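# Re-seat two misplaced gears level on furnace tray lugs

## Task

Fix the two gears that were placed wrongly, so that in the end each gear on the furnace tray rests flat on its lug with its smaller end facing upward, and leave the grippers released from them.

## Robot and tools

ROBOT AND FRAME. Two arms, left_arm and right_arm, each ending in a two-finger gripper. All poses use one scene frame: origin on the tabletop midway between the arms, +z up, +x outward over the table, and left_arm on the +y side. The arm names are not sides of a camera image. A gripper's fingers extend along its own +z axis and close along its own y axis. The reported end_effector_position is the spot between the finger pads, roughly 1 cm short of the tips.

THE ROW. Every moving command is built from rows of 16 plain numbers covering both arms, even if one arm stays still: left_arm x, y, z, qw, qx, qy, qz, opening, then right_arm's eight in the same order. x, y, z are an absolute target position in metres in the scene frame; qw, qx, qy, qz are an absolute target orientation quaternion, w first, also in the scene frame. Opening runs from -1 (closed) to +1 (fully open, 0.094 m). A row may carry 12 extra numbers between 0 and 1: stiffness scales for each joint, left_arm's 6 then right_arm's 6, in Joint positions order; each multiplies that joint's position gain and persists until changed.

execute_actions(actions): a list of up to 15 actions run in sequence. Each action is a list of 1 to 15 rows, one row per 1/30 s control step; if fewer than 15, the last row is repeated to fill 15 steps. An empty list just returns state and images. If any target lies over 0.6 m from that gripper's current position along any of the gripper's own axes, that action is rejected for both arms; a malformed action, or a first action failing this test against the latest reported state, rejects the whole call. To hold an orientation, resend one fixed quaternion rather than copying the drifting reported one.

CONTROL. Each step the command is clipped to within 70 mm and 16 degrees of the measured hand pose, then damped inverse kinematics drives the joints, favouring position over orientation. A distant target may need several actions; after an action an arm only continues up to its last clipped pose. Hand target lines show what each arm is currently driving toward. Motions often stop a centimetre or more off, usually low. Elbows never fully straighten. Joint ranges (rad): waist -2.880 to 2.880, shoulder 0.000 to 3.142, elbow 0.000 to 3.019, wrist pitch -1.693 to 1.571, wrist yaw -1.571 to 1.571, wrist roll -2.094 to 2.094.

move(target, speed, blocking): target is one row (16 or 28 numbers) of absolute poses. Each gripper follows a straight line to its pose, all finishing together, over 0.5 to 10 s (cut off at 10 s). Rotation takes the shorter direction. speed is the top path speed in m/s, 0.002 to 0.5, default 0.25; turning is capped at twice that in rad/s. Paths ignore obstacles and the other arm; hands lag, wander and may exceed speed, mostly near full reach. The opening is applied when the move begins. Faster contact hits harder; aiming deeper past contact presses harder. The move: line reports the ending (done, off_target, moving, held, fault) and active limits: limits=paced means the pose was clipped; limits=held means a check blocked some steps, after which the arm may surge. An ending naming one arm means the other finished fine. Distances to each pose are given. blocking=false returns after 0.5 s while motion continues; until a result shows it ended, other moves and execute_actions are refused, so call wait or stop.

wait(seconds): 0 to 10; arms keep their last command; returns early if a running move ends. stop(): brakes the current move (needs some distance, more when fast); fingers keep moving.

zoom_image(camera, region): camera is cam_left_wrist or cam_right_wrist; region [x0, y0, x1, y1] in pixels, top-left origin, at most 504 by 504.

finished_scene(scene): the current scene's number; ends it irreversibly and reports success. The goal must already hold and stay held. A reply with no tool call ends everything.

RESULTS. The state line gives each gripper's position and end_effector_quat_wxyz; printed values can be off, more at long reach. A pose unreachable line means the clearance check altered or blocked that arm's command. grip_measured is finger opening on the command scale (last Joint positions value in metres), with a fixed per-gripper error up to about 1 mm. To grip, command around 0.03 below grip_measured; smaller gaps grip lighter. Pad force tops out near 50 to 62 N, lower for parts under about 2 mm thick, with brief spikes at first contact.

CAMERAS. Both wrist cameras are 504x504 fisheye images, left first. Calibration lines give K, D, theta_max_deg, T_world_to_cam (world to camera, metres) and pos_world, in OpenCV style, with small per-scene errors (about 0.5 percent focal, 1.5 px principal point, 0.5 degree and 2.5 mm pose).

CAUTIONS. Nothing may leave the table; that fails the job. Avoid drops, slips, slams, hard hits, strong pushes, and arms hitting or pressing each other. Held parts may be tugged and loose ones nudged now and then. The simulation keeps running while you compose replies; the robot holds the last command. For an idle arm, resend its last reported full pose and desired opening every call. An arm blocked by an object keeps pushing until commanded otherwise. Holding loads heats motors: MOTOR HOT warns at 85 °C; at 100 °C an OVER-TEMPERATURE FAULT drops that arm. FAULT lines mark stops. Quicker, smoother, lower-effort solutions are better.

Each tool is called after ">>>" by a JSON object that holds its "op" and its "data", one argument or row to a line.

## Session

I'll start by looking at the current state.

>>> {"op": "execute_actions", "data": {
  "actions": []
}}

Scene clock: 0.00 s.
left_arm: end_effector_position=(+0.7058, -0.0233, +0.2192) grip_measured=+1.000 end_effector_quat_wxyz=(+0.316, +0.417, +0.630, -0.574) | right_arm: end_effector_position=(-0.0068, -0.7059, +0.3115) grip_measured=+1.000 end_effector_quat_wxyz=(+0.356, +0.889, +0.064, -0.283)
Joint positions: left_arm=[-0.088  2.291  2.087 -0.528  1.358  0.238  0.094] | right_arm=[-1.165  1.18   1.076 -0.717  0.64   1.399  0.094]
Joint velocities: left_arm=[-0.024 -0.005 -0.017 -0.007 -0.007 -0.007  0.   ] | right_arm=[-0.005  0.005  0.007  0.012 -0.051 -0.066  0.   ]
Hand target (left_arm): +0.709, -0.024, +0.239; +0.331, +0.427, +0.620, -0.569
Hand target (right_arm): -0.005, -0.712, +0.328; +0.371, +0.883, +0.057, -0.280
Joint stiffness scale: left_arm=[1. 1. 1. 1. 1. 1.] | right_arm=[1. 1. 1. 1. 1. 1.]

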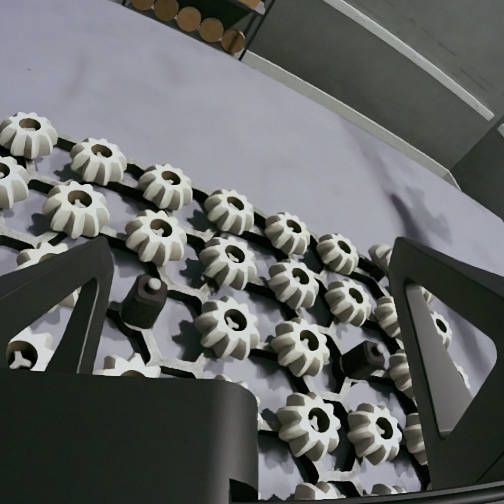

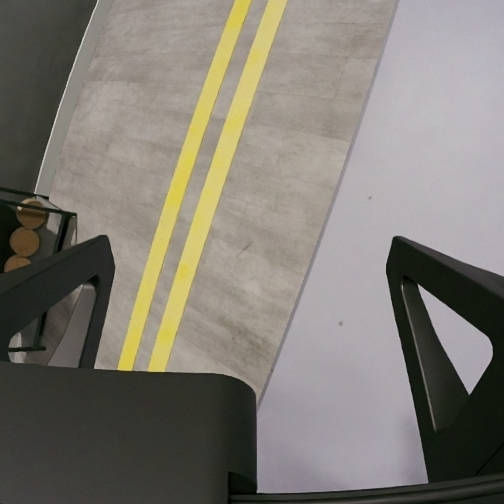

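>>> {"op": "zoom_image", "data": {
  "camera": "cam_left_wrist",
  "region": [0, 100, 300, 400]
}}

>>> {"op": "zoom_image", "data": {
  "camera": "cam_left_wrist",
  "region": [230, 200, 504, 504]
}}

Region (0, 100, 300, 400) of cam_left_wrist's 504x504 image, scaled by 1.680, with more detail than that image has.

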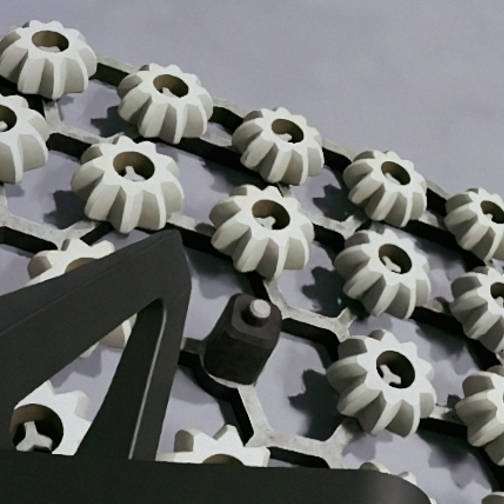

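Region (230, 200, 504, 504) of cam_left_wrist's 504x504 image, scaled by 1.658, with more detail than that image has; it fills the left 454 columns of this view, and the rest is white.

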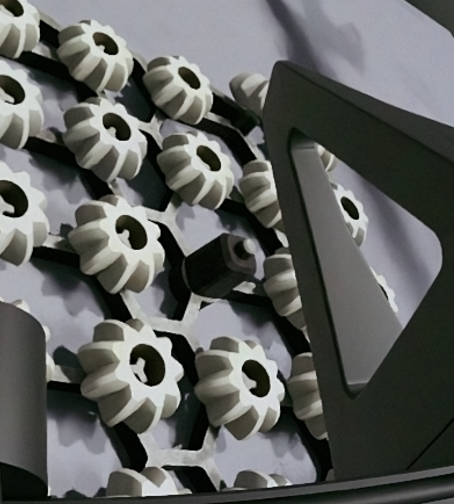

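>>> {"op": "move", "data": {
  "target": [0.42, 0.16, 0.45, 0.3907, 0, 0.9205, 0, 1, 0.42, -0.16, 0.45, 0.3907, 0, 0.9205, 0, 1],
  "speed": 0.35
}}

action 0: the call puts the target (right_arm/x, right_arm/y, right_arm/z) 0.641 m from right_arm's end_effector_position in the last result along the gripper's own z axis as it stood there; a target may be at most 0.6 m away along each of those axes, so nothing of the call was run and nothing moved. Command a nearer target, and go on from there in a later call.

>>> {"op": "move", "data": {
  "target": [0.42, 0.16, 0.45, 0.3907, 0, 0.9205, 0, 1, 0.40, -0.22, 0.44, 0.3907, 0, 0.9205, 0, 1],
  "speed": 0.35
}}

Scene clock: 8.77 s.
left_arm: end_effector_position=(+0.4251, +0.1538, +0.4162) grip_measured=+1.000 end_effector_quat_wxyz=(+0.368, +0.004, +0.930, +0.011) | right_arm: end_effector_position=(+0.3865, -0.2259, +0.4085) grip_measured=+1.000 end_effector_quat_wxyz=(+0.369, +0.010, +0.929, +0.001)
Joint positions: left_arm=[-0.351  1.194  1.436 -1.133 -0.354 -0.37   0.094] | right_arm=[ 0.196  0.969  1.251 -1.097  0.02   0.034  0.094]
Joint velocities: left_arm=[-0.005 -0.015  0.007 -0.007  0.037 -0.11   0.   ] | right_arm=[ 0.005 -0.005 -0.012 -0.012 -0.007 -0.022  0.   ]
Hand target (left_arm): +0.421, +0.153, +0.452; +0.392, -0.004, +0.920, -0.004
Hand target (right_arm): +0.391, -0.223, +0.438; +0.391, +0.001, +0.920, +0.001
Off the commanded pose (left_arm): 0.035 m, 3 deg.
Off the commanded pose (right_arm): 0.035 m, 3 deg.
Joint stiffness scale: left_arm=[1. 1. 1. 1. 1. 1.] | right_arm=[1. 1. 1. 1. 1. 1.]
move: off_target (left_arm, right_arm)
camera_calibration (this result's frames):
cam_left_wrist: T_world_to_cam=[[0.0106505, -0.999172, -0.0392772, 0.168659], [-0.992695, -0.00584432, -0.120508, 0.47484], [0.120178, 0.0402737, -0.991935, 0.479028], [0, 0, 0, 1]] pos_world=[0.412006, 0.152003, 0.539011]
cam_right_wrist: T_world_to_cam=[[-0.000123155, -0.999991, 0.00432073, -0.228306], [-0.99175, -0.000431733, -0.128188, 0.439939], [0.128189, -0.00430087, -0.99174, 0.478692], [0, 0, 0, 1]] pos_world=[0.374918, -0.226055, 0.53212]

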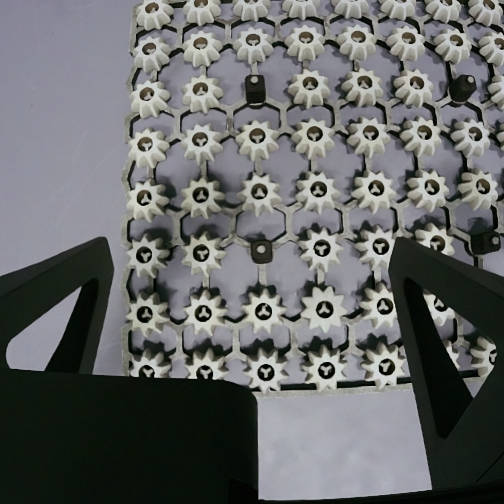

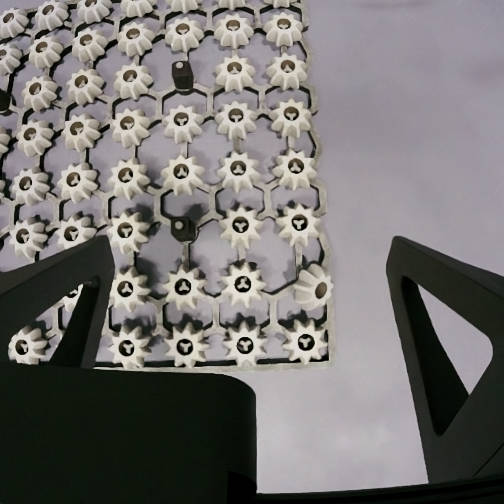

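>>> {"op": "zoom_image", "data": {
  "camera": "cam_left_wrist",
  "region": [230, 220, 420, 410]
}}

>>> {"op": "zoom_image", "data": {
  "camera": "cam_right_wrist",
  "region": [200, 200, 380, 380]
}}

Region (230, 220, 420, 410) of cam_left_wrist's 504x504 image, scaled by 2.653, with more detail than that image has.

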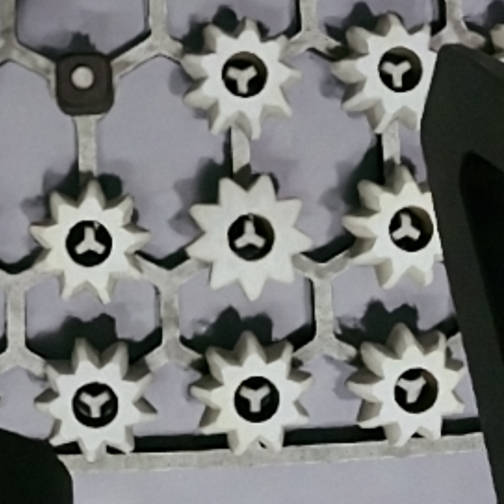

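Region (200, 200, 380, 380) of cam_right_wrist's 504x504 image, scaled by 2.800, with more detail than that image has.

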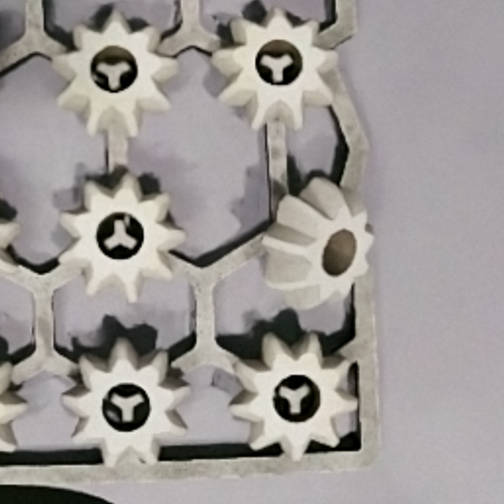

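>>> {"op": "move", "data": {
  "target": [0.40, 0.078, 0.19, 0, 0.3827, 0.9239, 0, 1, 0.40, -0.31, 0.19, 0, 0.7071, 0.7071, 0, 1],
  "speed": 0.35
}}

Scene clock: 18.30 s.
left_arm: end_effector_position=(+0.3980, +0.0832, +0.1810) grip_measured=+1.000 end_effector_quat_wxyz=(-0.001, +0.370, +0.929, +0.002) | right_arm: end_effector_position=(+0.3904, -0.3059, +0.1846) grip_measured=+1.000 end_effector_quat_wxyz=(-0.003, +0.699, +0.715, -0.009)
Joint positions: left_arm=[-0.384  1.604  1.394 -1.363 -0.003  0.22   0.094] | right_arm=[-0.005  1.443  1.22  -1.363  0.012  1.369  0.094]
Joint velocities: left_arm=[ 0.005 -0.015 -0.007 -0.002 -0.007 -0.066  0.   ] | right_arm=[-0.005 -0.015  0.002  0.002  0.037  0.051  0.   ]
Hand target (left_arm): +0.401, +0.077, +0.187; -0.001, +0.377, +0.926, +0.000
Hand target (right_arm): +0.399, -0.309, +0.193; +0.002, +0.705, +0.709, -0.004
Off the commanded pose (left_arm): 0.011 m, 2 deg.
Off the commanded pose (right_arm): 0.012 m, 2 deg.
Joint stiffness scale: left_arm=[1. 1. 1. 1. 1. 1.] | right_arm=[1. 1. 1. 1. 1. 1.]
move: off_target (left_arm, right_arm)
camera_calibration (this result's frames):
cam_left_wrist: T_world_to_cam=[[-0.689646, -0.72389, -0.0192853, 0.341391], [-0.59024, 0.546491, 0.594108, 0.08368], [-0.419529, 0.421107, -0.804154, 0.400975], [0, 0, 0, 1]] pos_world=[0.453051, 0.0325461, 0.279314]
cam_right_wrist: T_world_to_cam=[[-0.998929, -0.0441484, 0.0138401, 0.373191], [-0.0279407, 0.814061, 0.580107, 0.157193], [-0.0368775, 0.579099, -0.814423, 0.465924], [0, 0, 0, 1]] pos_world=[0.394366, -0.381305, 0.283105]

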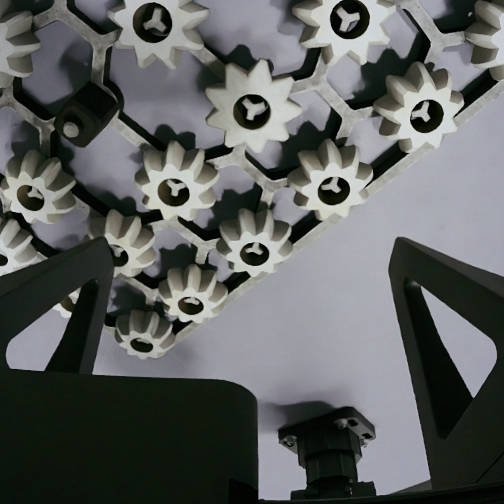

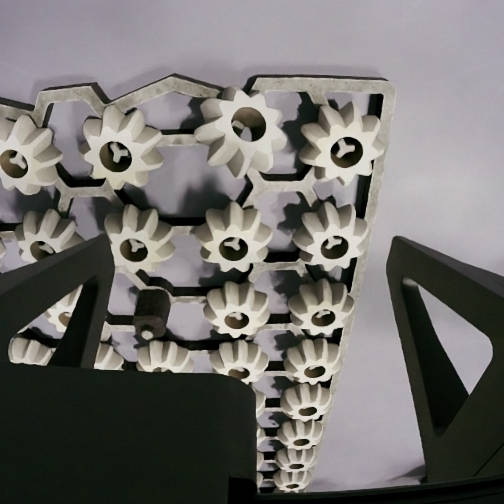

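>>> {"op": "zoom_image", "data": {
  "camera": "cam_left_wrist",
  "region": [150, 10, 360, 220]
}}

>>> {"op": "zoom_image", "data": {
  "camera": "cam_right_wrist",
  "region": [150, 50, 400, 300]
}}

Region (150, 10, 360, 220) of cam_left_wrist's 504x504 image, scaled by 2.400, with more detail than that image has.

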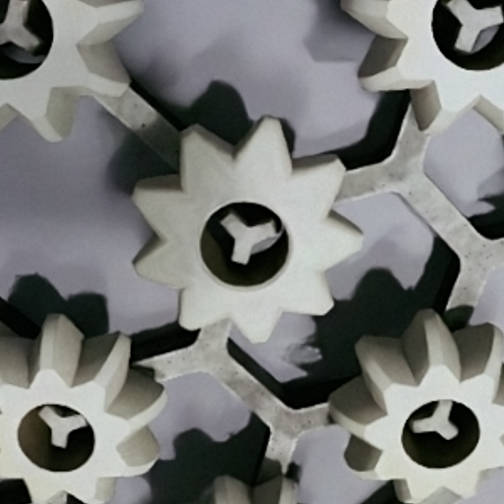

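Region (150, 50, 400, 300) of cam_right_wrist's 504x504 image, scaled by 2.016, with more detail than that image has.

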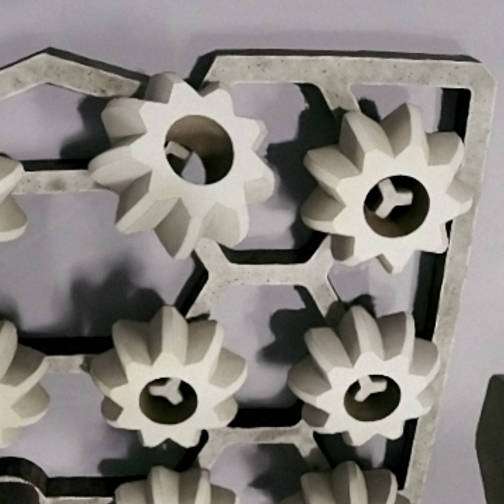

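>>> {"op": "zoom_image", "data": {
  "camera": "cam_right_wrist",
  "region": [360, 220, 504, 504]
}}

>>> {"op": "zoom_image", "data": {
  "camera": "cam_right_wrist",
  "region": [180, 70, 310, 200]
}}

Region (360, 220, 504, 504) of cam_right_wrist's 504x504 image, scaled by 1.775, with more detail than that image has; it fills the left 256 columns of this view, and the rest is white.

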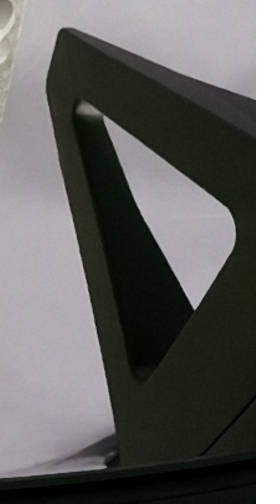

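Region (180, 70, 310, 200) of cam_right_wrist's 504x504 image, scaled by 3.877, with more detail than that image has.

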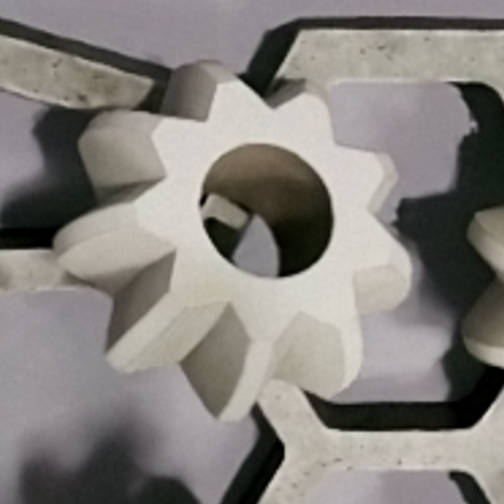

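>>> {"op": "zoom_image", "data": {
  "camera": "cam_left_wrist",
  "region": [370, 225, 450, 305]
}}

>>> {"op": "zoom_image", "data": {
  "camera": "cam_left_wrist",
  "region": [50, 225, 130, 305]
}}

>>> {"op": "zoom_image", "data": {
  "camera": "cam_right_wrist",
  "region": [370, 225, 450, 305]
}}

>>> {"op": "zoom_image", "data": {
  "camera": "cam_right_wrist",
  "region": [50, 225, 130, 305]
}}

Region (370, 225, 450, 305) of cam_left_wrist's 504x504 image, scaled by 6.300, with more detail than that image has.

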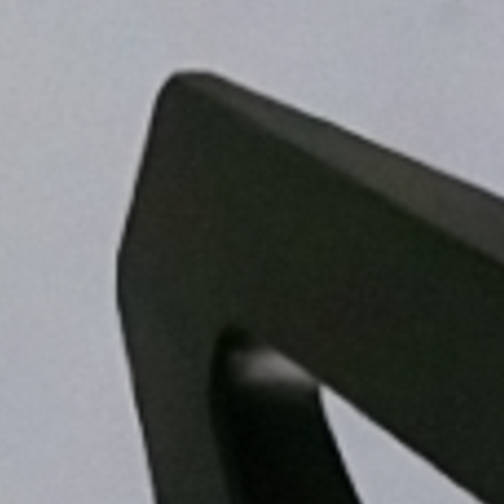

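Region (50, 225, 130, 305) of cam_left_wrist's 504x504 image, scaled by 6.300, with more detail than that image has.

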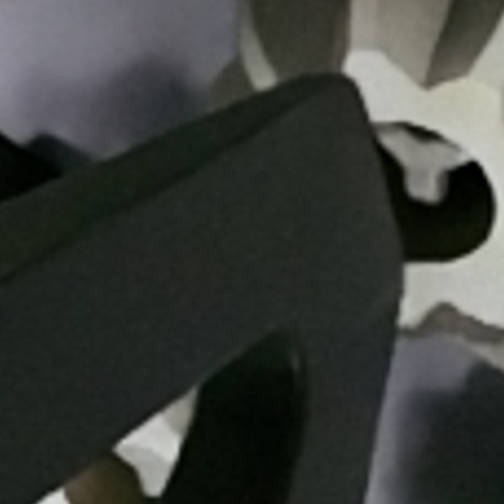

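Region (370, 225, 450, 305) of cam_right_wrist's 504x504 image, scaled by 6.300, with more detail than that image has.

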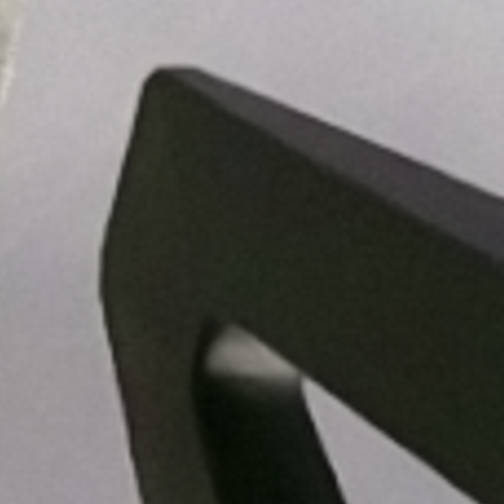

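Region (50, 225, 130, 305) of cam_right_wrist's 504x504 image, scaled by 6.300, with more detail than that image has.

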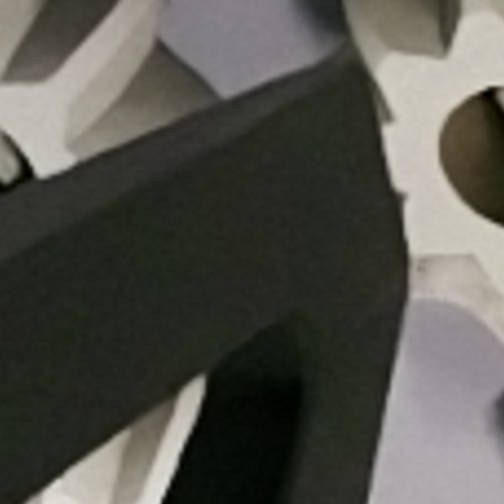

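>>> {"op": "move", "data": {
  "target": [0.406, 0.073, 0.115, 0, 0.3827, 0.9239, 0, 0.6, 0.362, -0.354, 0.128, 0.3196, -0.4224, 0.8326, 0.1621, 0.55],
  "speed": 0.4
}}

Scene clock: 30.23 s.
left_arm: end_effector_position=(+0.4062, +0.0783, +0.1275) grip_measured=+0.602 end_effector_quat_wxyz=(+0.005, +0.375, +0.927, +0.001) | right_arm: end_effector_position=(+0.3481, -0.3383, +0.1170) grip_measured=+0.552 end_effector_quat_wxyz=(+0.309, -0.416, +0.837, +0.178)
Joint positions: left_arm=[-0.384  1.658  1.315 -1.218 -0.003  0.231  0.075] | right_arm=[-0.424  1.423  0.884 -1.044 -0.729 -1.526  0.073]
Joint velocities: left_arm=[-0.015  0.005  0.002  0.002 -0.066  0.037 -0.001] | right_arm=[ 0.005  0.005  0.012 -0.012  0.022 -0.007 -0.   ]
Hand target (left_arm): +0.406, +0.073, +0.115; -0.000, +0.383, +0.924, -0.000
Hand target (right_arm): +0.362, -0.351, +0.127; +0.317, -0.421, +0.833, +0.166
Off the commanded pose (left_arm): 0.014 m, 1 deg.
Off the commanded pose (right_arm): 0.024 m, 2 deg.
Joint stiffness scale: left_arm=[1. 1. 1. 1. 1. 1.] | right_arm=[1. 1. 1. 1. 1. 1.]
move: off_target (left_arm, right_arm)
camera_calibration (this result's frames):
cam_left_wrist: T_world_to_cam=[[-0.697655, -0.716088, -0.022264, 0.345488], [-0.590484, 0.557129, 0.583897, 0.123488], [-0.405718, 0.420505, -0.811522, 0.358813], [0, 0, 0, 1]] pos_world=[0.459525, 0.0277182, 0.226772]
cam_right_wrist: T_world_to_cam=[[0.81674, -0.576273, -0.029081, -0.476555], [-0.575969, -0.811215, -0.100946, -0.0577613], [0.0345817, 0.0991968, -0.994467, 0.261924], [0, 0, 0, 1]] pos_world=[0.346895, -0.347465, 0.240785]

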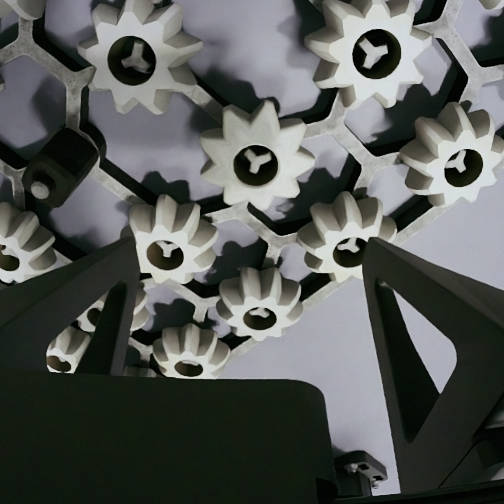

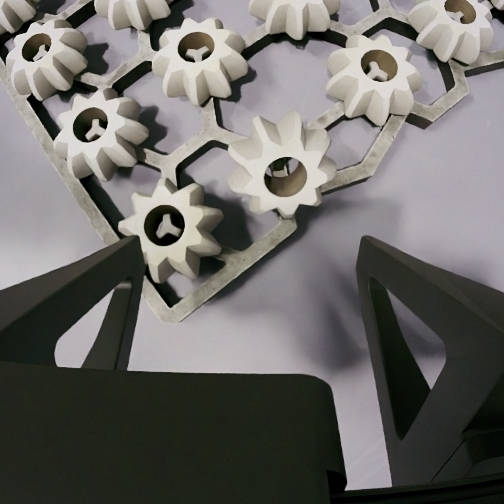

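>>> {"op": "zoom_image", "data": {
  "camera": "cam_left_wrist",
  "region": [170, 80, 340, 250]
}}

>>> {"op": "zoom_image", "data": {
  "camera": "cam_right_wrist",
  "region": [200, 90, 370, 260]
}}

Region (170, 80, 340, 250) of cam_left_wrist's 504x504 image, scaled by 2.965, with more detail than that image has.

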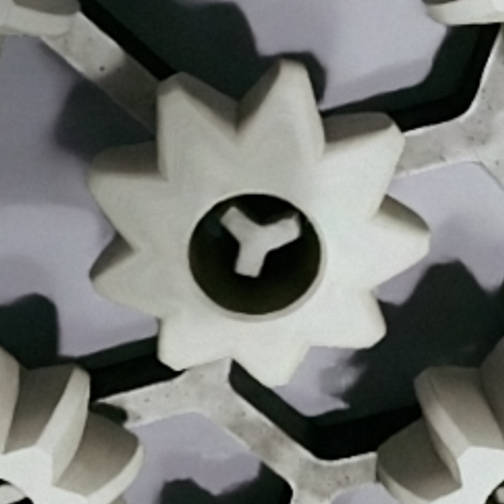

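Region (200, 90, 370, 260) of cam_right_wrist's 504x504 image, scaled by 2.965, with more detail than that image has.

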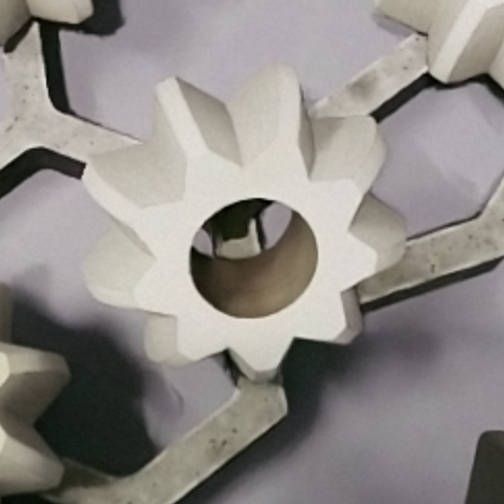

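>>> {"op": "move", "data": {
  "target": [0.403, 0.071, 0.075, 0, 0.3827, 0.9239, 0, 0.6, 0.388, -0.335, 0.090, 0.2634, -0.441, 0.8373, 0.1863, 0.55],
  "speed": 0.1
}}

Scene clock: 35.27 s.
left_arm: end_effector_position=(+0.4027, +0.0756, +0.0827) grip_measured=+0.602 end_effector_quat_wxyz=(-0.000, +0.379, +0.925, +0.001) | right_arm: end_effector_position=(+0.3692, -0.3264, +0.0833) grip_measured=+0.552 end_effector_quat_wxyz=(+0.257, -0.438, +0.838, +0.199)
Joint positions: left_arm=[-0.393  1.706  1.251 -1.116 -0.002  0.231  0.075] | right_arm=[-0.342  1.545  0.937 -1.031 -0.659 -1.504  0.073]
Joint velocities: left_arm=[-0.015 -0.015  0.007 -0.012  0.051 -0.007 -0.001] | right_arm=[-0.005  0.005 -0.012  0.002 -0.007 -0.095  0.001]
Hand target (left_arm): +0.403, +0.071, +0.075; -0.000, +0.383, +0.924, -0.000
Hand target (right_arm): +0.387, -0.335, +0.091; +0.264, -0.441, +0.838, +0.186
Off the commanded pose (left_arm): 0.009 m, 0 deg.
Off the commanded pose (right_arm): 0.022 m, 2 deg.
Joint stiffness scale: left_arm=[1. 1. 1. 1. 1. 1.] | right_arm=[1. 1. 1. 1. 1. 1.]
move: off_target (right_arm)
camera_calibration (this result's frames):
cam_left_wrist: T_world_to_cam=[[-0.703835, -0.710098, -0.0194056, 0.341906], [-0.580301, 0.558998, 0.592261, 0.144196], [-0.409715, 0.428115, -0.805513, 0.322658], [0, 0, 0, 1]] pos_world=[0.456521, 0.0240461, 0.181138]
cam_right_wrist: T_world_to_cam=[[0.847973, -0.520933, -0.0978311, -0.475617], [-0.52566, -0.850196, -0.0291389, -0.076677], [-0.0679962, 0.0761349, -0.994776, 0.256875], [0, 0, 0, 1]] pos_world=[0.380471, -0.332512, 0.206769]

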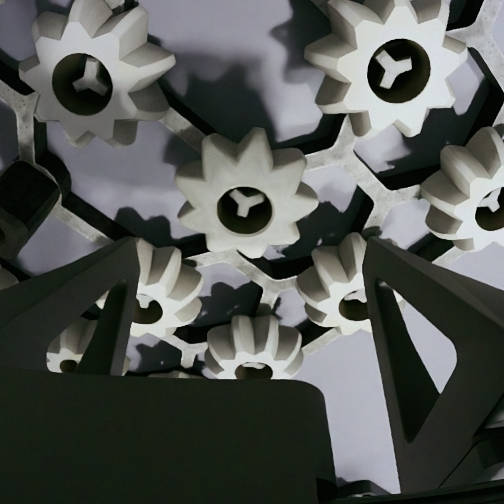

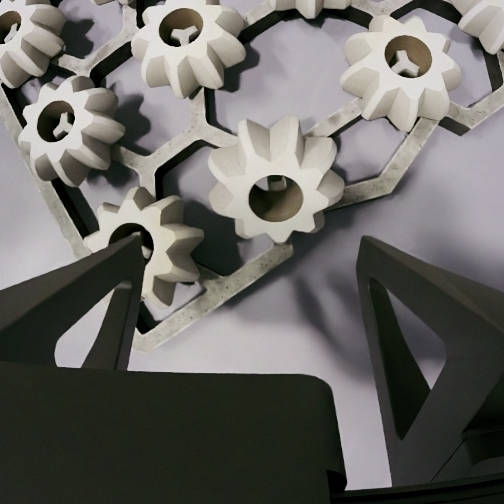

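>>> {"op": "zoom_image", "data": {
  "camera": "cam_left_wrist",
  "region": [120, 110, 380, 300]
}}

>>> {"op": "zoom_image", "data": {
  "camera": "cam_right_wrist",
  "region": [120, 100, 380, 300]
}}

Region (120, 110, 380, 300) of cam_left_wrist's 504x504 image, scaled by 1.938, with more detail than that image has; it fills the top 368 rows of this view, and the rest is white.

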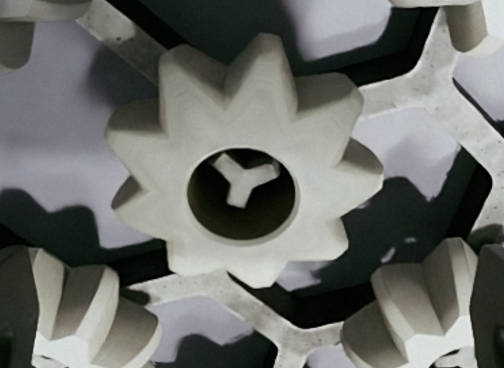

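Region (120, 100, 380, 300) of cam_right_wrist's 504x504 image, scaled by 1.938, with more detail than that image has; it fills the top 388 rows of this view, and the rest is white.

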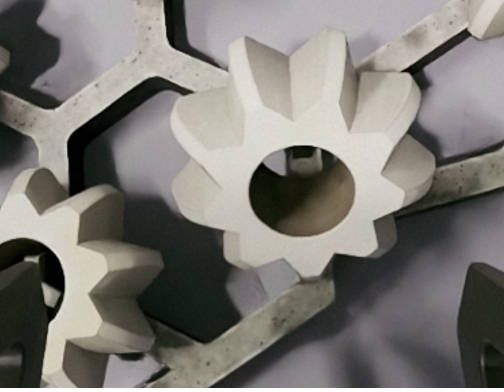

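>>> {"op": "move", "data": {
  "target": [0.403, 0.077, 0.031, 0, 0.3827, 0.9239, 0, 0.6, 0.404, -0.327, 0.069, 0.2634, -0.441, 0.8373, 0.1863, 0.45],
  "speed": 0.08
}}

Scene clock: 38.00 s.
left_arm: end_effector_position=(+0.4008, +0.0768, +0.0395) grip_measured=+0.602 end_effector_quat_wxyz=(+0.001, +0.380, +0.925, +0.001) | right_arm: end_effector_position=(+0.3845, -0.3199, +0.0634) grip_measured=+0.452 end_effector_quat_wxyz=(+0.257, -0.437, +0.839, +0.198)
Joint positions: left_arm=[-0.393  1.756  1.19  -1.004 -0.002  0.235  0.075] | right_arm=[-0.308  1.597  0.937 -0.95  -0.659 -1.458  0.068]
Joint velocities: left_arm=[-0.015 -0.005 -0.017 -0.012 -0.095 -0.022 -0.   ] | right_arm=[-0.015 -0.005 -0.017 -0.012  0.022  0.022  0.001]
Hand target (left_arm): +0.403, +0.077, +0.031; -0.000, +0.383, +0.924, +0.000
Hand target (right_arm): +0.403, -0.327, +0.070; +0.264, -0.441, +0.838, +0.186
Off the commanded pose (left_arm): 0.009 m, 0 deg.
Off the commanded pose (right_arm): 0.021 m, 2 deg.
Joint stiffness scale: left_arm=[1. 1. 1. 1. 1. 1.] | right_arm=[1. 1. 1. 1. 1. 1.]
move: off_target (right_arm)
camera_calibration (this result's frames):
cam_left_wrist: T_world_to_cam=[[-0.706237, -0.707697, -0.0198516, 0.341356], [-0.579338, 0.561571, 0.590767, 0.167527], [-0.406936, 0.428723, -0.806598, 0.285517], [0, 0, 0, 1]] pos_world=[0.45432, 0.0250903, 0.138105]
cam_right_wrist: T_world_to_cam=[[0.846972, -0.522724, -0.0969394, -0.487417], [-0.52726, -0.849266, -0.0272645, -0.0628218], [-0.0680756, 0.0742046, -0.994917, 0.237123], [0, 0, 0, 1]] pos_world=[0.395847, -0.325732, 0.186954]

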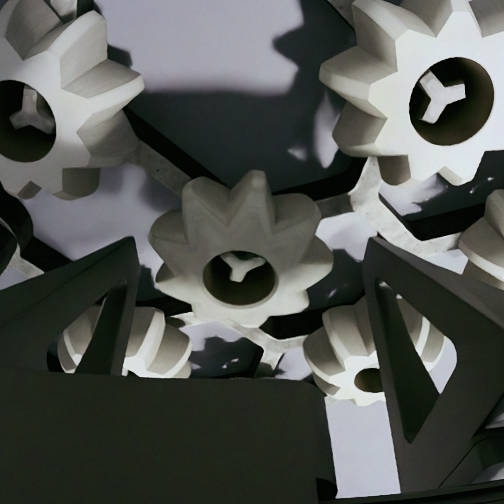

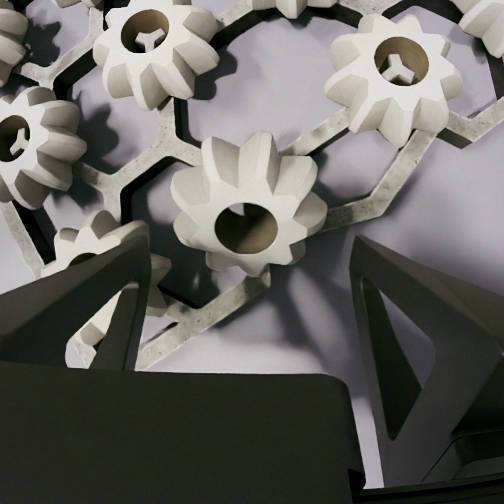

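>>> {"op": "zoom_image", "data": {
  "camera": "cam_left_wrist",
  "region": [110, 150, 390, 350]
}}

>>> {"op": "zoom_image", "data": {
  "camera": "cam_right_wrist",
  "region": [110, 120, 390, 320]
}}

Region (110, 150, 390, 350) of cam_left_wrist's 504x504 image, scaled by 1.800, with more detail than that image has; it fills the top 360 rows of this view, and the rest is white.

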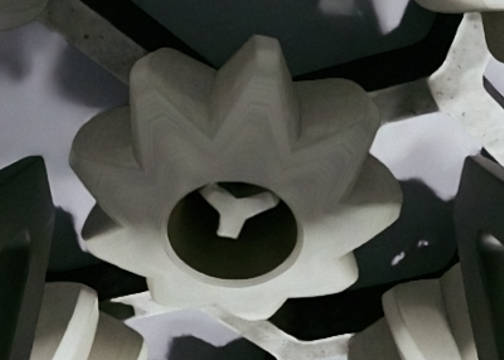

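Region (110, 120, 390, 320) of cam_right_wrist's 504x504 image, scaled by 1.800, with more detail than that image has; it fills the top 360 rows of this view, and the rest is white.

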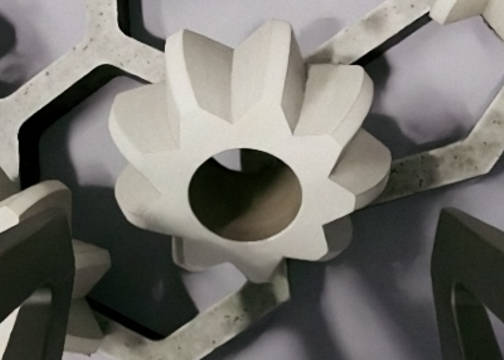

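>>> {"op": "move", "data": {
  "target": [0.406, 0.080, 0.027, 0, 0.3827, 0.9239, 0, 0.6, 0.4122, -0.3091, 0.0438, 0.2634, -0.441, 0.8373, 0.1863, 0.45],
  "speed": 0.06
}}

Scene clock: 40.70 s.
left_arm: end_effector_position=(+0.4038, +0.0775, +0.0395) grip_measured=+0.602 end_effector_quat_wxyz=(+0.005, +0.382, +0.924, +0.000) | right_arm: end_effector_position=(+0.3993, -0.3126, +0.0564) grip_measured=+0.452 end_effector_quat_wxyz=(+0.263, -0.438, +0.839, +0.188)
Joint positions: left_arm=[-0.388  1.756  1.19  -0.995 -0.002  0.242  0.075] | right_arm=[-0.275  1.613  0.935 -0.877 -0.659 -1.408  0.068]
Joint velocities: left_arm=[ 0.005 -0.005 -0.007  0.002  0.022 -0.022 -0.   ] | right_arm=[ 0.005 -0.015  0.017  0.007  0.037  0.022  0.   ]
Hand target (left_arm): +0.406, +0.080, +0.027; +0.000, +0.383, +0.924, +0.000
Hand target (right_arm): +0.411, -0.309, +0.045; +0.264, -0.441, +0.837, +0.186
Off the commanded pose (left_arm): 0.013 m, 1 deg.
Off the commanded pose (right_arm): 0.018 m, 0 deg.
Joint stiffness scale: left_arm=[1. 1. 1. 1. 1. 1.] | right_arm=[1. 1. 1. 1. 1. 1.]
move: off_target (left_arm, right_arm)
camera_calibration (this result's frames):
cam_left_wrist: T_world_to_cam=[[-0.708237, -0.705632, -0.0219925, 0.344745], [-0.582031, 0.565982, 0.58387, 0.169836], [-0.39955, 0.426318, -0.811549, 0.28381], [0, 0, 0, 1]] pos_world=[0.456407, 0.0261455, 0.138745]
cam_right_wrist: T_world_to_cam=[[0.845274, -0.529333, -0.0729223, -0.499509], [-0.532284, -0.846095, -0.0282465, -0.0459763], [-0.0467474, 0.0626914, -0.996938, 0.218577], [0, 0, 0, 1]] pos_world=[0.407967, -0.31701, 0.180184]

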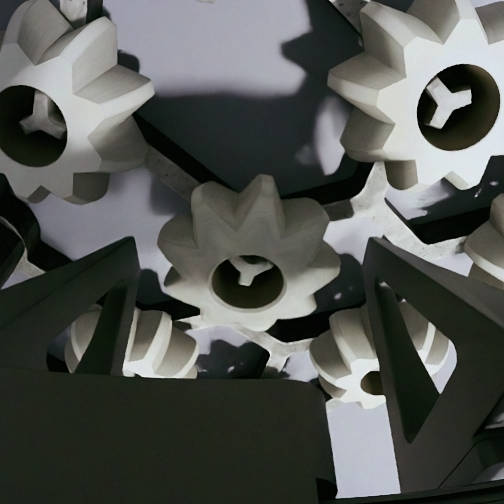

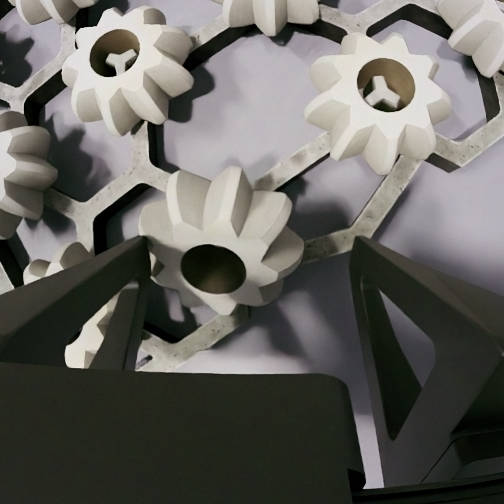

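>>> {"op": "move", "data": {
  "target": [0.405, 0.081, 0.023, 0, 0.3827, 0.9239, 0, 0.6, 0.400, -0.3033, 0.041, 0.2634, -0.441, 0.8373, 0.1863, 0.55],
  "speed": 0.05
}}

Scene clock: 44.70 s.
left_arm: end_effector_position=(+0.4031, +0.0779, +0.0359) grip_measured=+0.602 end_effector_quat_wxyz=(+0.005, +0.383, +0.924, +0.000) | right_arm: end_effector_position=(+0.3999, -0.3064, +0.0492) grip_measured=+0.548 end_effector_quat_wxyz=(+0.269, -0.444, +0.835, +0.181)
Joint positions: left_arm=[-0.388  1.759  1.183 -0.984 -0.002  0.244  0.075] | right_arm=[-0.26   1.613  0.91  -0.826 -0.658 -1.399  0.073]
Joint velocities: left_arm=[ 0.005  0.005 -0.007  0.002 -0.051 -0.066  0.001] | right_arm=[-0.005 -0.005 -0.017  0.007  0.007 -0.007  0.   ]
Hand target (left_arm): +0.405, +0.081, +0.023; -0.000, +0.383, +0.924, +0.000
Hand target (right_arm): +0.400, -0.303, +0.041; +0.263, -0.441, +0.837, +0.186
Off the commanded pose (left_arm): 0.013 m, 1 deg.
Off the commanded pose (right_arm): 0.009 m, 1 deg.
Joint stiffness scale: left_arm=[1. 1. 1. 1. 1. 1.] | right_arm=[1. 1. 1. 1. 1. 1.]
move: off_target (left_arm)
camera_calibration (this result's frames):
cam_left_wrist: T_world_to_cam=[[-0.709298, -0.704559, -0.0221931, 0.344831], [-0.581551, 0.56709, 0.583273, 0.171079], [-0.398365, 0.42662, -0.811973, 0.27997], [0, 0, 0, 1]] pos_world=[0.455609, 0.0264959, 0.135195]
cam_right_wrist: T_world_to_cam=[[0.850426, -0.523506, -0.0521229, -0.498647], [-0.525328, -0.850354, -0.0304613, -0.0446035], [-0.0283762, 0.0532867, -0.998176, 0.200891], [0, 0, 0, 1]] pos_world=[0.406331, -0.309678, 0.173175]

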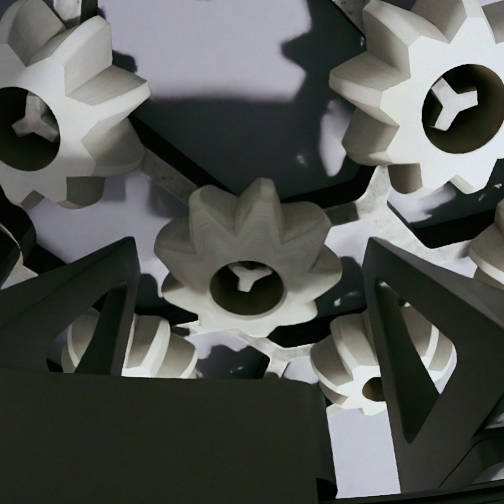

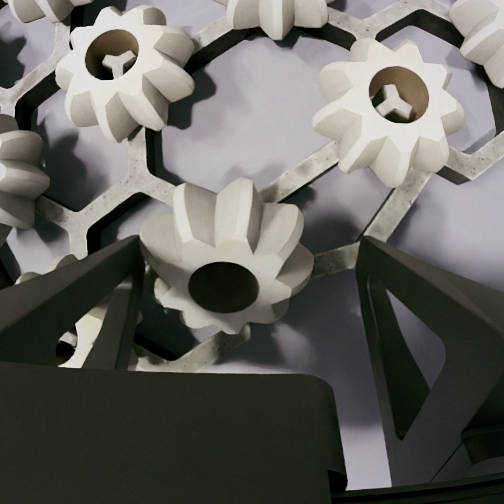

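>>> {"op": "zoom_image", "data": {
  "camera": "cam_right_wrist",
  "region": [100, 160, 390, 370]
}}

Region (100, 160, 390, 370) of cam_right_wrist's 504x504 image, scaled by 1.738, with more detail than that image has; it fills the top 365 rows of this view, and the rest is white.

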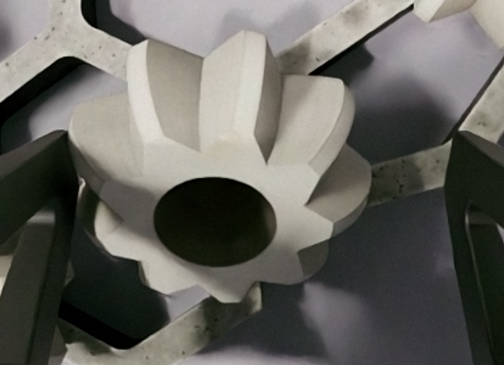

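>>> {"op": "move", "data": {
  "target": [0.405, 0.081, 0.027, 0, 0.3827, 0.9239, 0, 0.15, 0.394, -0.2977, 0.0306, 0.2634, -0.441, 0.8373, 0.1863, 0.55],
  "speed": 0.04
}}

Scene clock: 46.80 s.
left_arm: end_effector_position=(+0.4032, +0.0779, +0.0359) grip_measured=+0.174 end_effector_quat_wxyz=(+0.006, +0.383, +0.924, +0.001) | right_arm: end_effector_position=(+0.3947, -0.3015, +0.0400) grip_measured=+0.548 end_effector_quat_wxyz=(+0.270, -0.445, +0.835, +0.179)
Joint positions: left_arm=[-0.388  1.759  1.183 -0.984 -0.003  0.244  0.055] | right_arm=[-0.254  1.613  0.878 -0.784 -0.658 -1.391  0.073]
Joint velocities: left_arm=[-0.005 -0.005 -0.007 -0.007 -0.037  0.051 -0.001] | right_arm=[-0.005 -0.005  0.007  0.002  0.007 -0.022  0.001]
Hand target (left_arm): +0.405, +0.081, +0.027; +0.000, +0.383, +0.924, +0.000
Hand target (right_arm): +0.394, -0.298, +0.031; +0.263, -0.441, +0.837, +0.186
Off the commanded pose (left_arm): 0.010 m, 1 deg.
Off the commanded pose (right_arm): 0.010 m, 1 deg.
Joint stiffness scale: left_arm=[1. 1. 1. 1. 1. 1.] | right_arm=[1. 1. 1. 1. 1. 1.]
move: done
camera_calibration (this result's frames):
cam_left_wrist: T_world_to_cam=[[-0.709552, -0.704289, -0.0226601, 0.345016], [-0.581643, 0.567231, 0.583044, 0.171175], [-0.397778, 0.42688, -0.812125, 0.279761], [0, 0, 0, 1]] pos_world=[0.455652, 0.0264707, 0.135217]
cam_right_wrist: T_world_to_cam=[[0.850307, -0.524099, -0.0479385, -0.492372], [-0.525723, -0.850081, -0.0312667, -0.0431496], [-0.0243647, 0.0517887, -0.998361, 0.189238], [0, 0, 0, 1]] pos_world=[0.400593, -0.304533, 0.163975]

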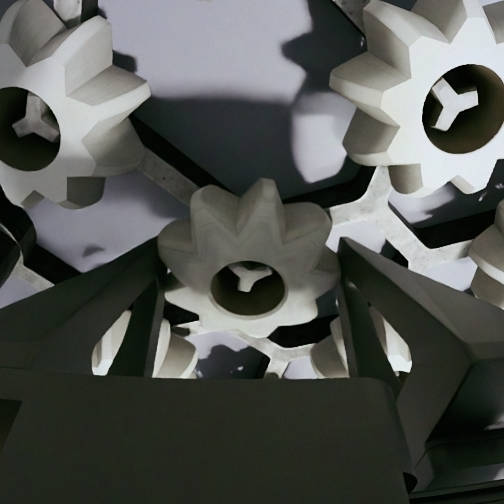

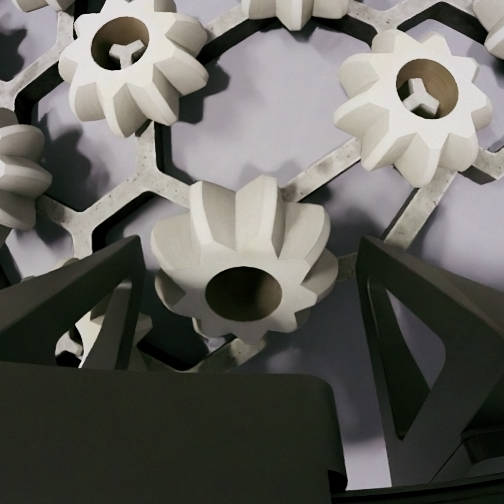

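>>> {"op": "zoom_image", "data": {
  "camera": "cam_right_wrist",
  "region": [100, 160, 390, 370]
}}

Region (100, 160, 390, 370) of cam_right_wrist's 504x504 image, scaled by 1.738, with more detail than that image has; it fills the top 365 rows of this view, and the rest is white.

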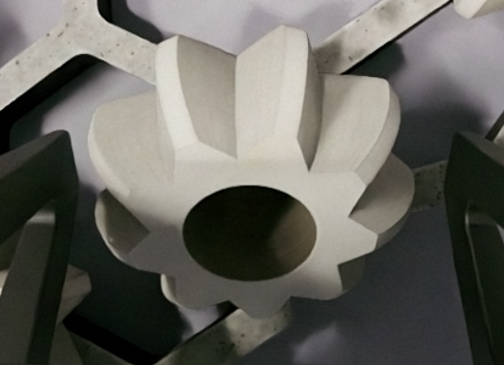

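>>> {"op": "move", "data": {
  "target": [0.4213, 0.0693, 0.108, 0.03, 0.3827, 0.9239, -0.0045, 0.14, 0.394, -0.2977, 0.033, 0.2634, -0.441, 0.8373, 0.1863, 0.14],
  "speed": 0.1
}}

Scene clock: 50.50 s.
left_arm: end_effector_position=(+0.3985, +0.0810, +0.0659) grip_measured=+0.173 end_effector_quat_wxyz=(-0.014, +0.383, +0.924, +0.003) | right_arm: end_effector_position=(+0.3945, -0.3013, +0.0399) grip_measured=+0.195 end_effector_quat_wxyz=(+0.270, -0.444, +0.835, +0.180)
Joint positions: left_arm=[-0.388  1.728  1.23  -1.102 -0.003  0.244  0.055] | right_arm=[-0.254  1.613  0.878 -0.785 -0.658 -1.39   0.056]
Joint velocities: left_arm=[ 0.005 -0.015  0.007  0.017 -0.037 -0.037  0.001] | right_arm=[-0.005 -0.024 -0.012 -0.017  0.051 -0.022  0.001]
Hand target (left_arm): +0.419, +0.071, +0.108; +0.030, +0.383, +0.923, -0.004
Hand target (right_arm): +0.394, -0.298, +0.033; +0.263, -0.441, +0.838, +0.186
Off the commanded pose (left_arm): 0.049 m, 5 deg.
Off the commanded pose (right_arm): 0.008 m, 1 deg.
Joint stiffness scale: left_arm=[1. 1. 1. 1. 1. 1.] | right_arm=[1. 1. 1. 1. 1. 1.]
move: off_target (left_arm)
camera_calibration (this result's frames):
cam_left_wrist: T_world_to_cam=[[-0.709884, -0.704199, -0.0130053, 0.343982], [-0.561702, 0.554904, 0.613655, 0.140233], [-0.424918, 0.442929, -0.789467, 0.308975], [0, 0, 0, 1]] pos_world=[0.454246, 0.0275616, 0.162345]
cam_right_wrist: T_world_to_cam=[[0.849601, -0.525086, -0.0496275, -0.492074], [-0.526794, -0.849423, -0.0311168, -0.04257], [-0.0258157, 0.0525803, -0.998283, 0.189919], [0, 0, 0, 1]] pos_world=[0.400543, -0.304527, 0.163848]

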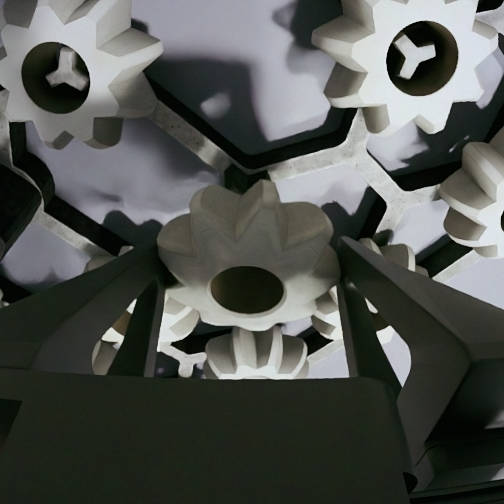

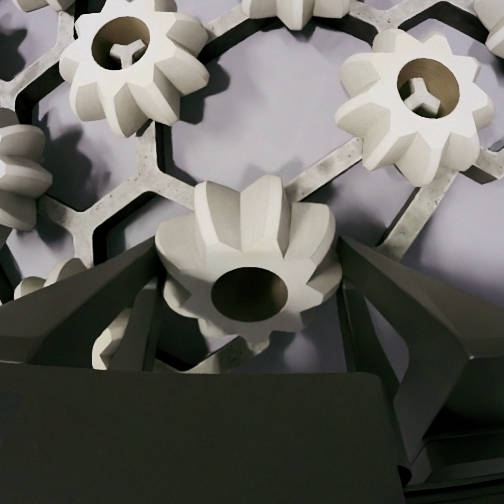

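>>> {"op": "move", "data": {
  "target": [0.39, 0.07, 0.20, 0.2292, 0.4780, 0.8412, -0.1068, 0.14, 0.4171, -0.3095, 0.117, 0.2879, -0.4529, 0.8304, 0.1545, 0.16],
  "speed": 0.25
}}

Scene clock: 58.47 s.
left_arm: end_effector_position=(+0.3828, +0.0714, +0.1847) grip_measured=+0.173 end_effector_quat_wxyz=(+0.195, +0.480, +0.848, -0.108) | right_arm: end_effector_position=(+0.3933, -0.3017, +0.0825) grip_measured=+0.195 end_effector_quat_wxyz=(+0.263, -0.442, +0.838, +0.184)
Joint positions: left_arm=[-0.342  1.355  1.07  -0.89   0.22   0.49   0.055] | right_arm=[-0.254  1.539  0.931 -0.928 -0.652 -1.39   0.056]
Joint velocities: left_arm=[-0.015 -0.015 -0.007  0.002 -0.007 -0.022  0.   ] | right_arm=[ 0.005 -0.005 -0.007  0.007  0.007 -0.007  0.001]
Hand target (left_arm): +0.390, +0.071, +0.204; +0.228, +0.481, +0.839, -0.108
Hand target (right_arm): +0.416, -0.309, +0.117; +0.288, -0.452, +0.830, +0.154
Off the commanded pose (left_arm): 0.017 m, 4 deg.
Off the commanded pose (right_arm): 0.043 m, 5 deg.
Joint stiffness scale: left_arm=[1. 1. 1. 1. 1. 1.] | right_arm=[1. 1. 1. 1. 1. 1.]
move: off_target (left_arm, right_arm)
camera_calibration (this result's frames):
cam_left_wrist: T_world_to_cam=[[-0.854088, -0.519675, -0.0217014, 0.37123], [-0.514545, 0.838086, 0.181261, 0.105444], [-0.0760092, 0.165979, -0.983196, 0.322297], [0, 0, 0, 1]] pos_world=[0.395816, 0.0510535, 0.305824]
cam_right_wrist: T_world_to_cam=[[0.848526, -0.525218, -0.0644165, -0.487577], [-0.527454, -0.849259, -0.0234891, -0.042447], [-0.0423694, 0.0539078, -0.997647, 0.239322], [0, 0, 0, 1]] pos_world=[0.401473, -0.305034, 0.206354]

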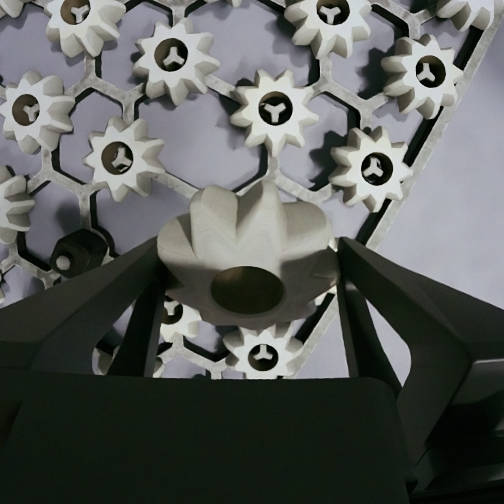

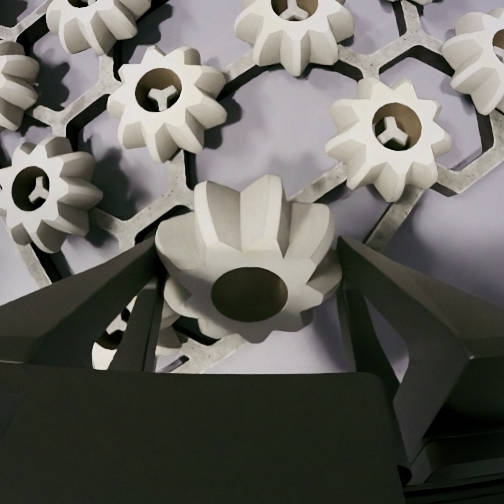

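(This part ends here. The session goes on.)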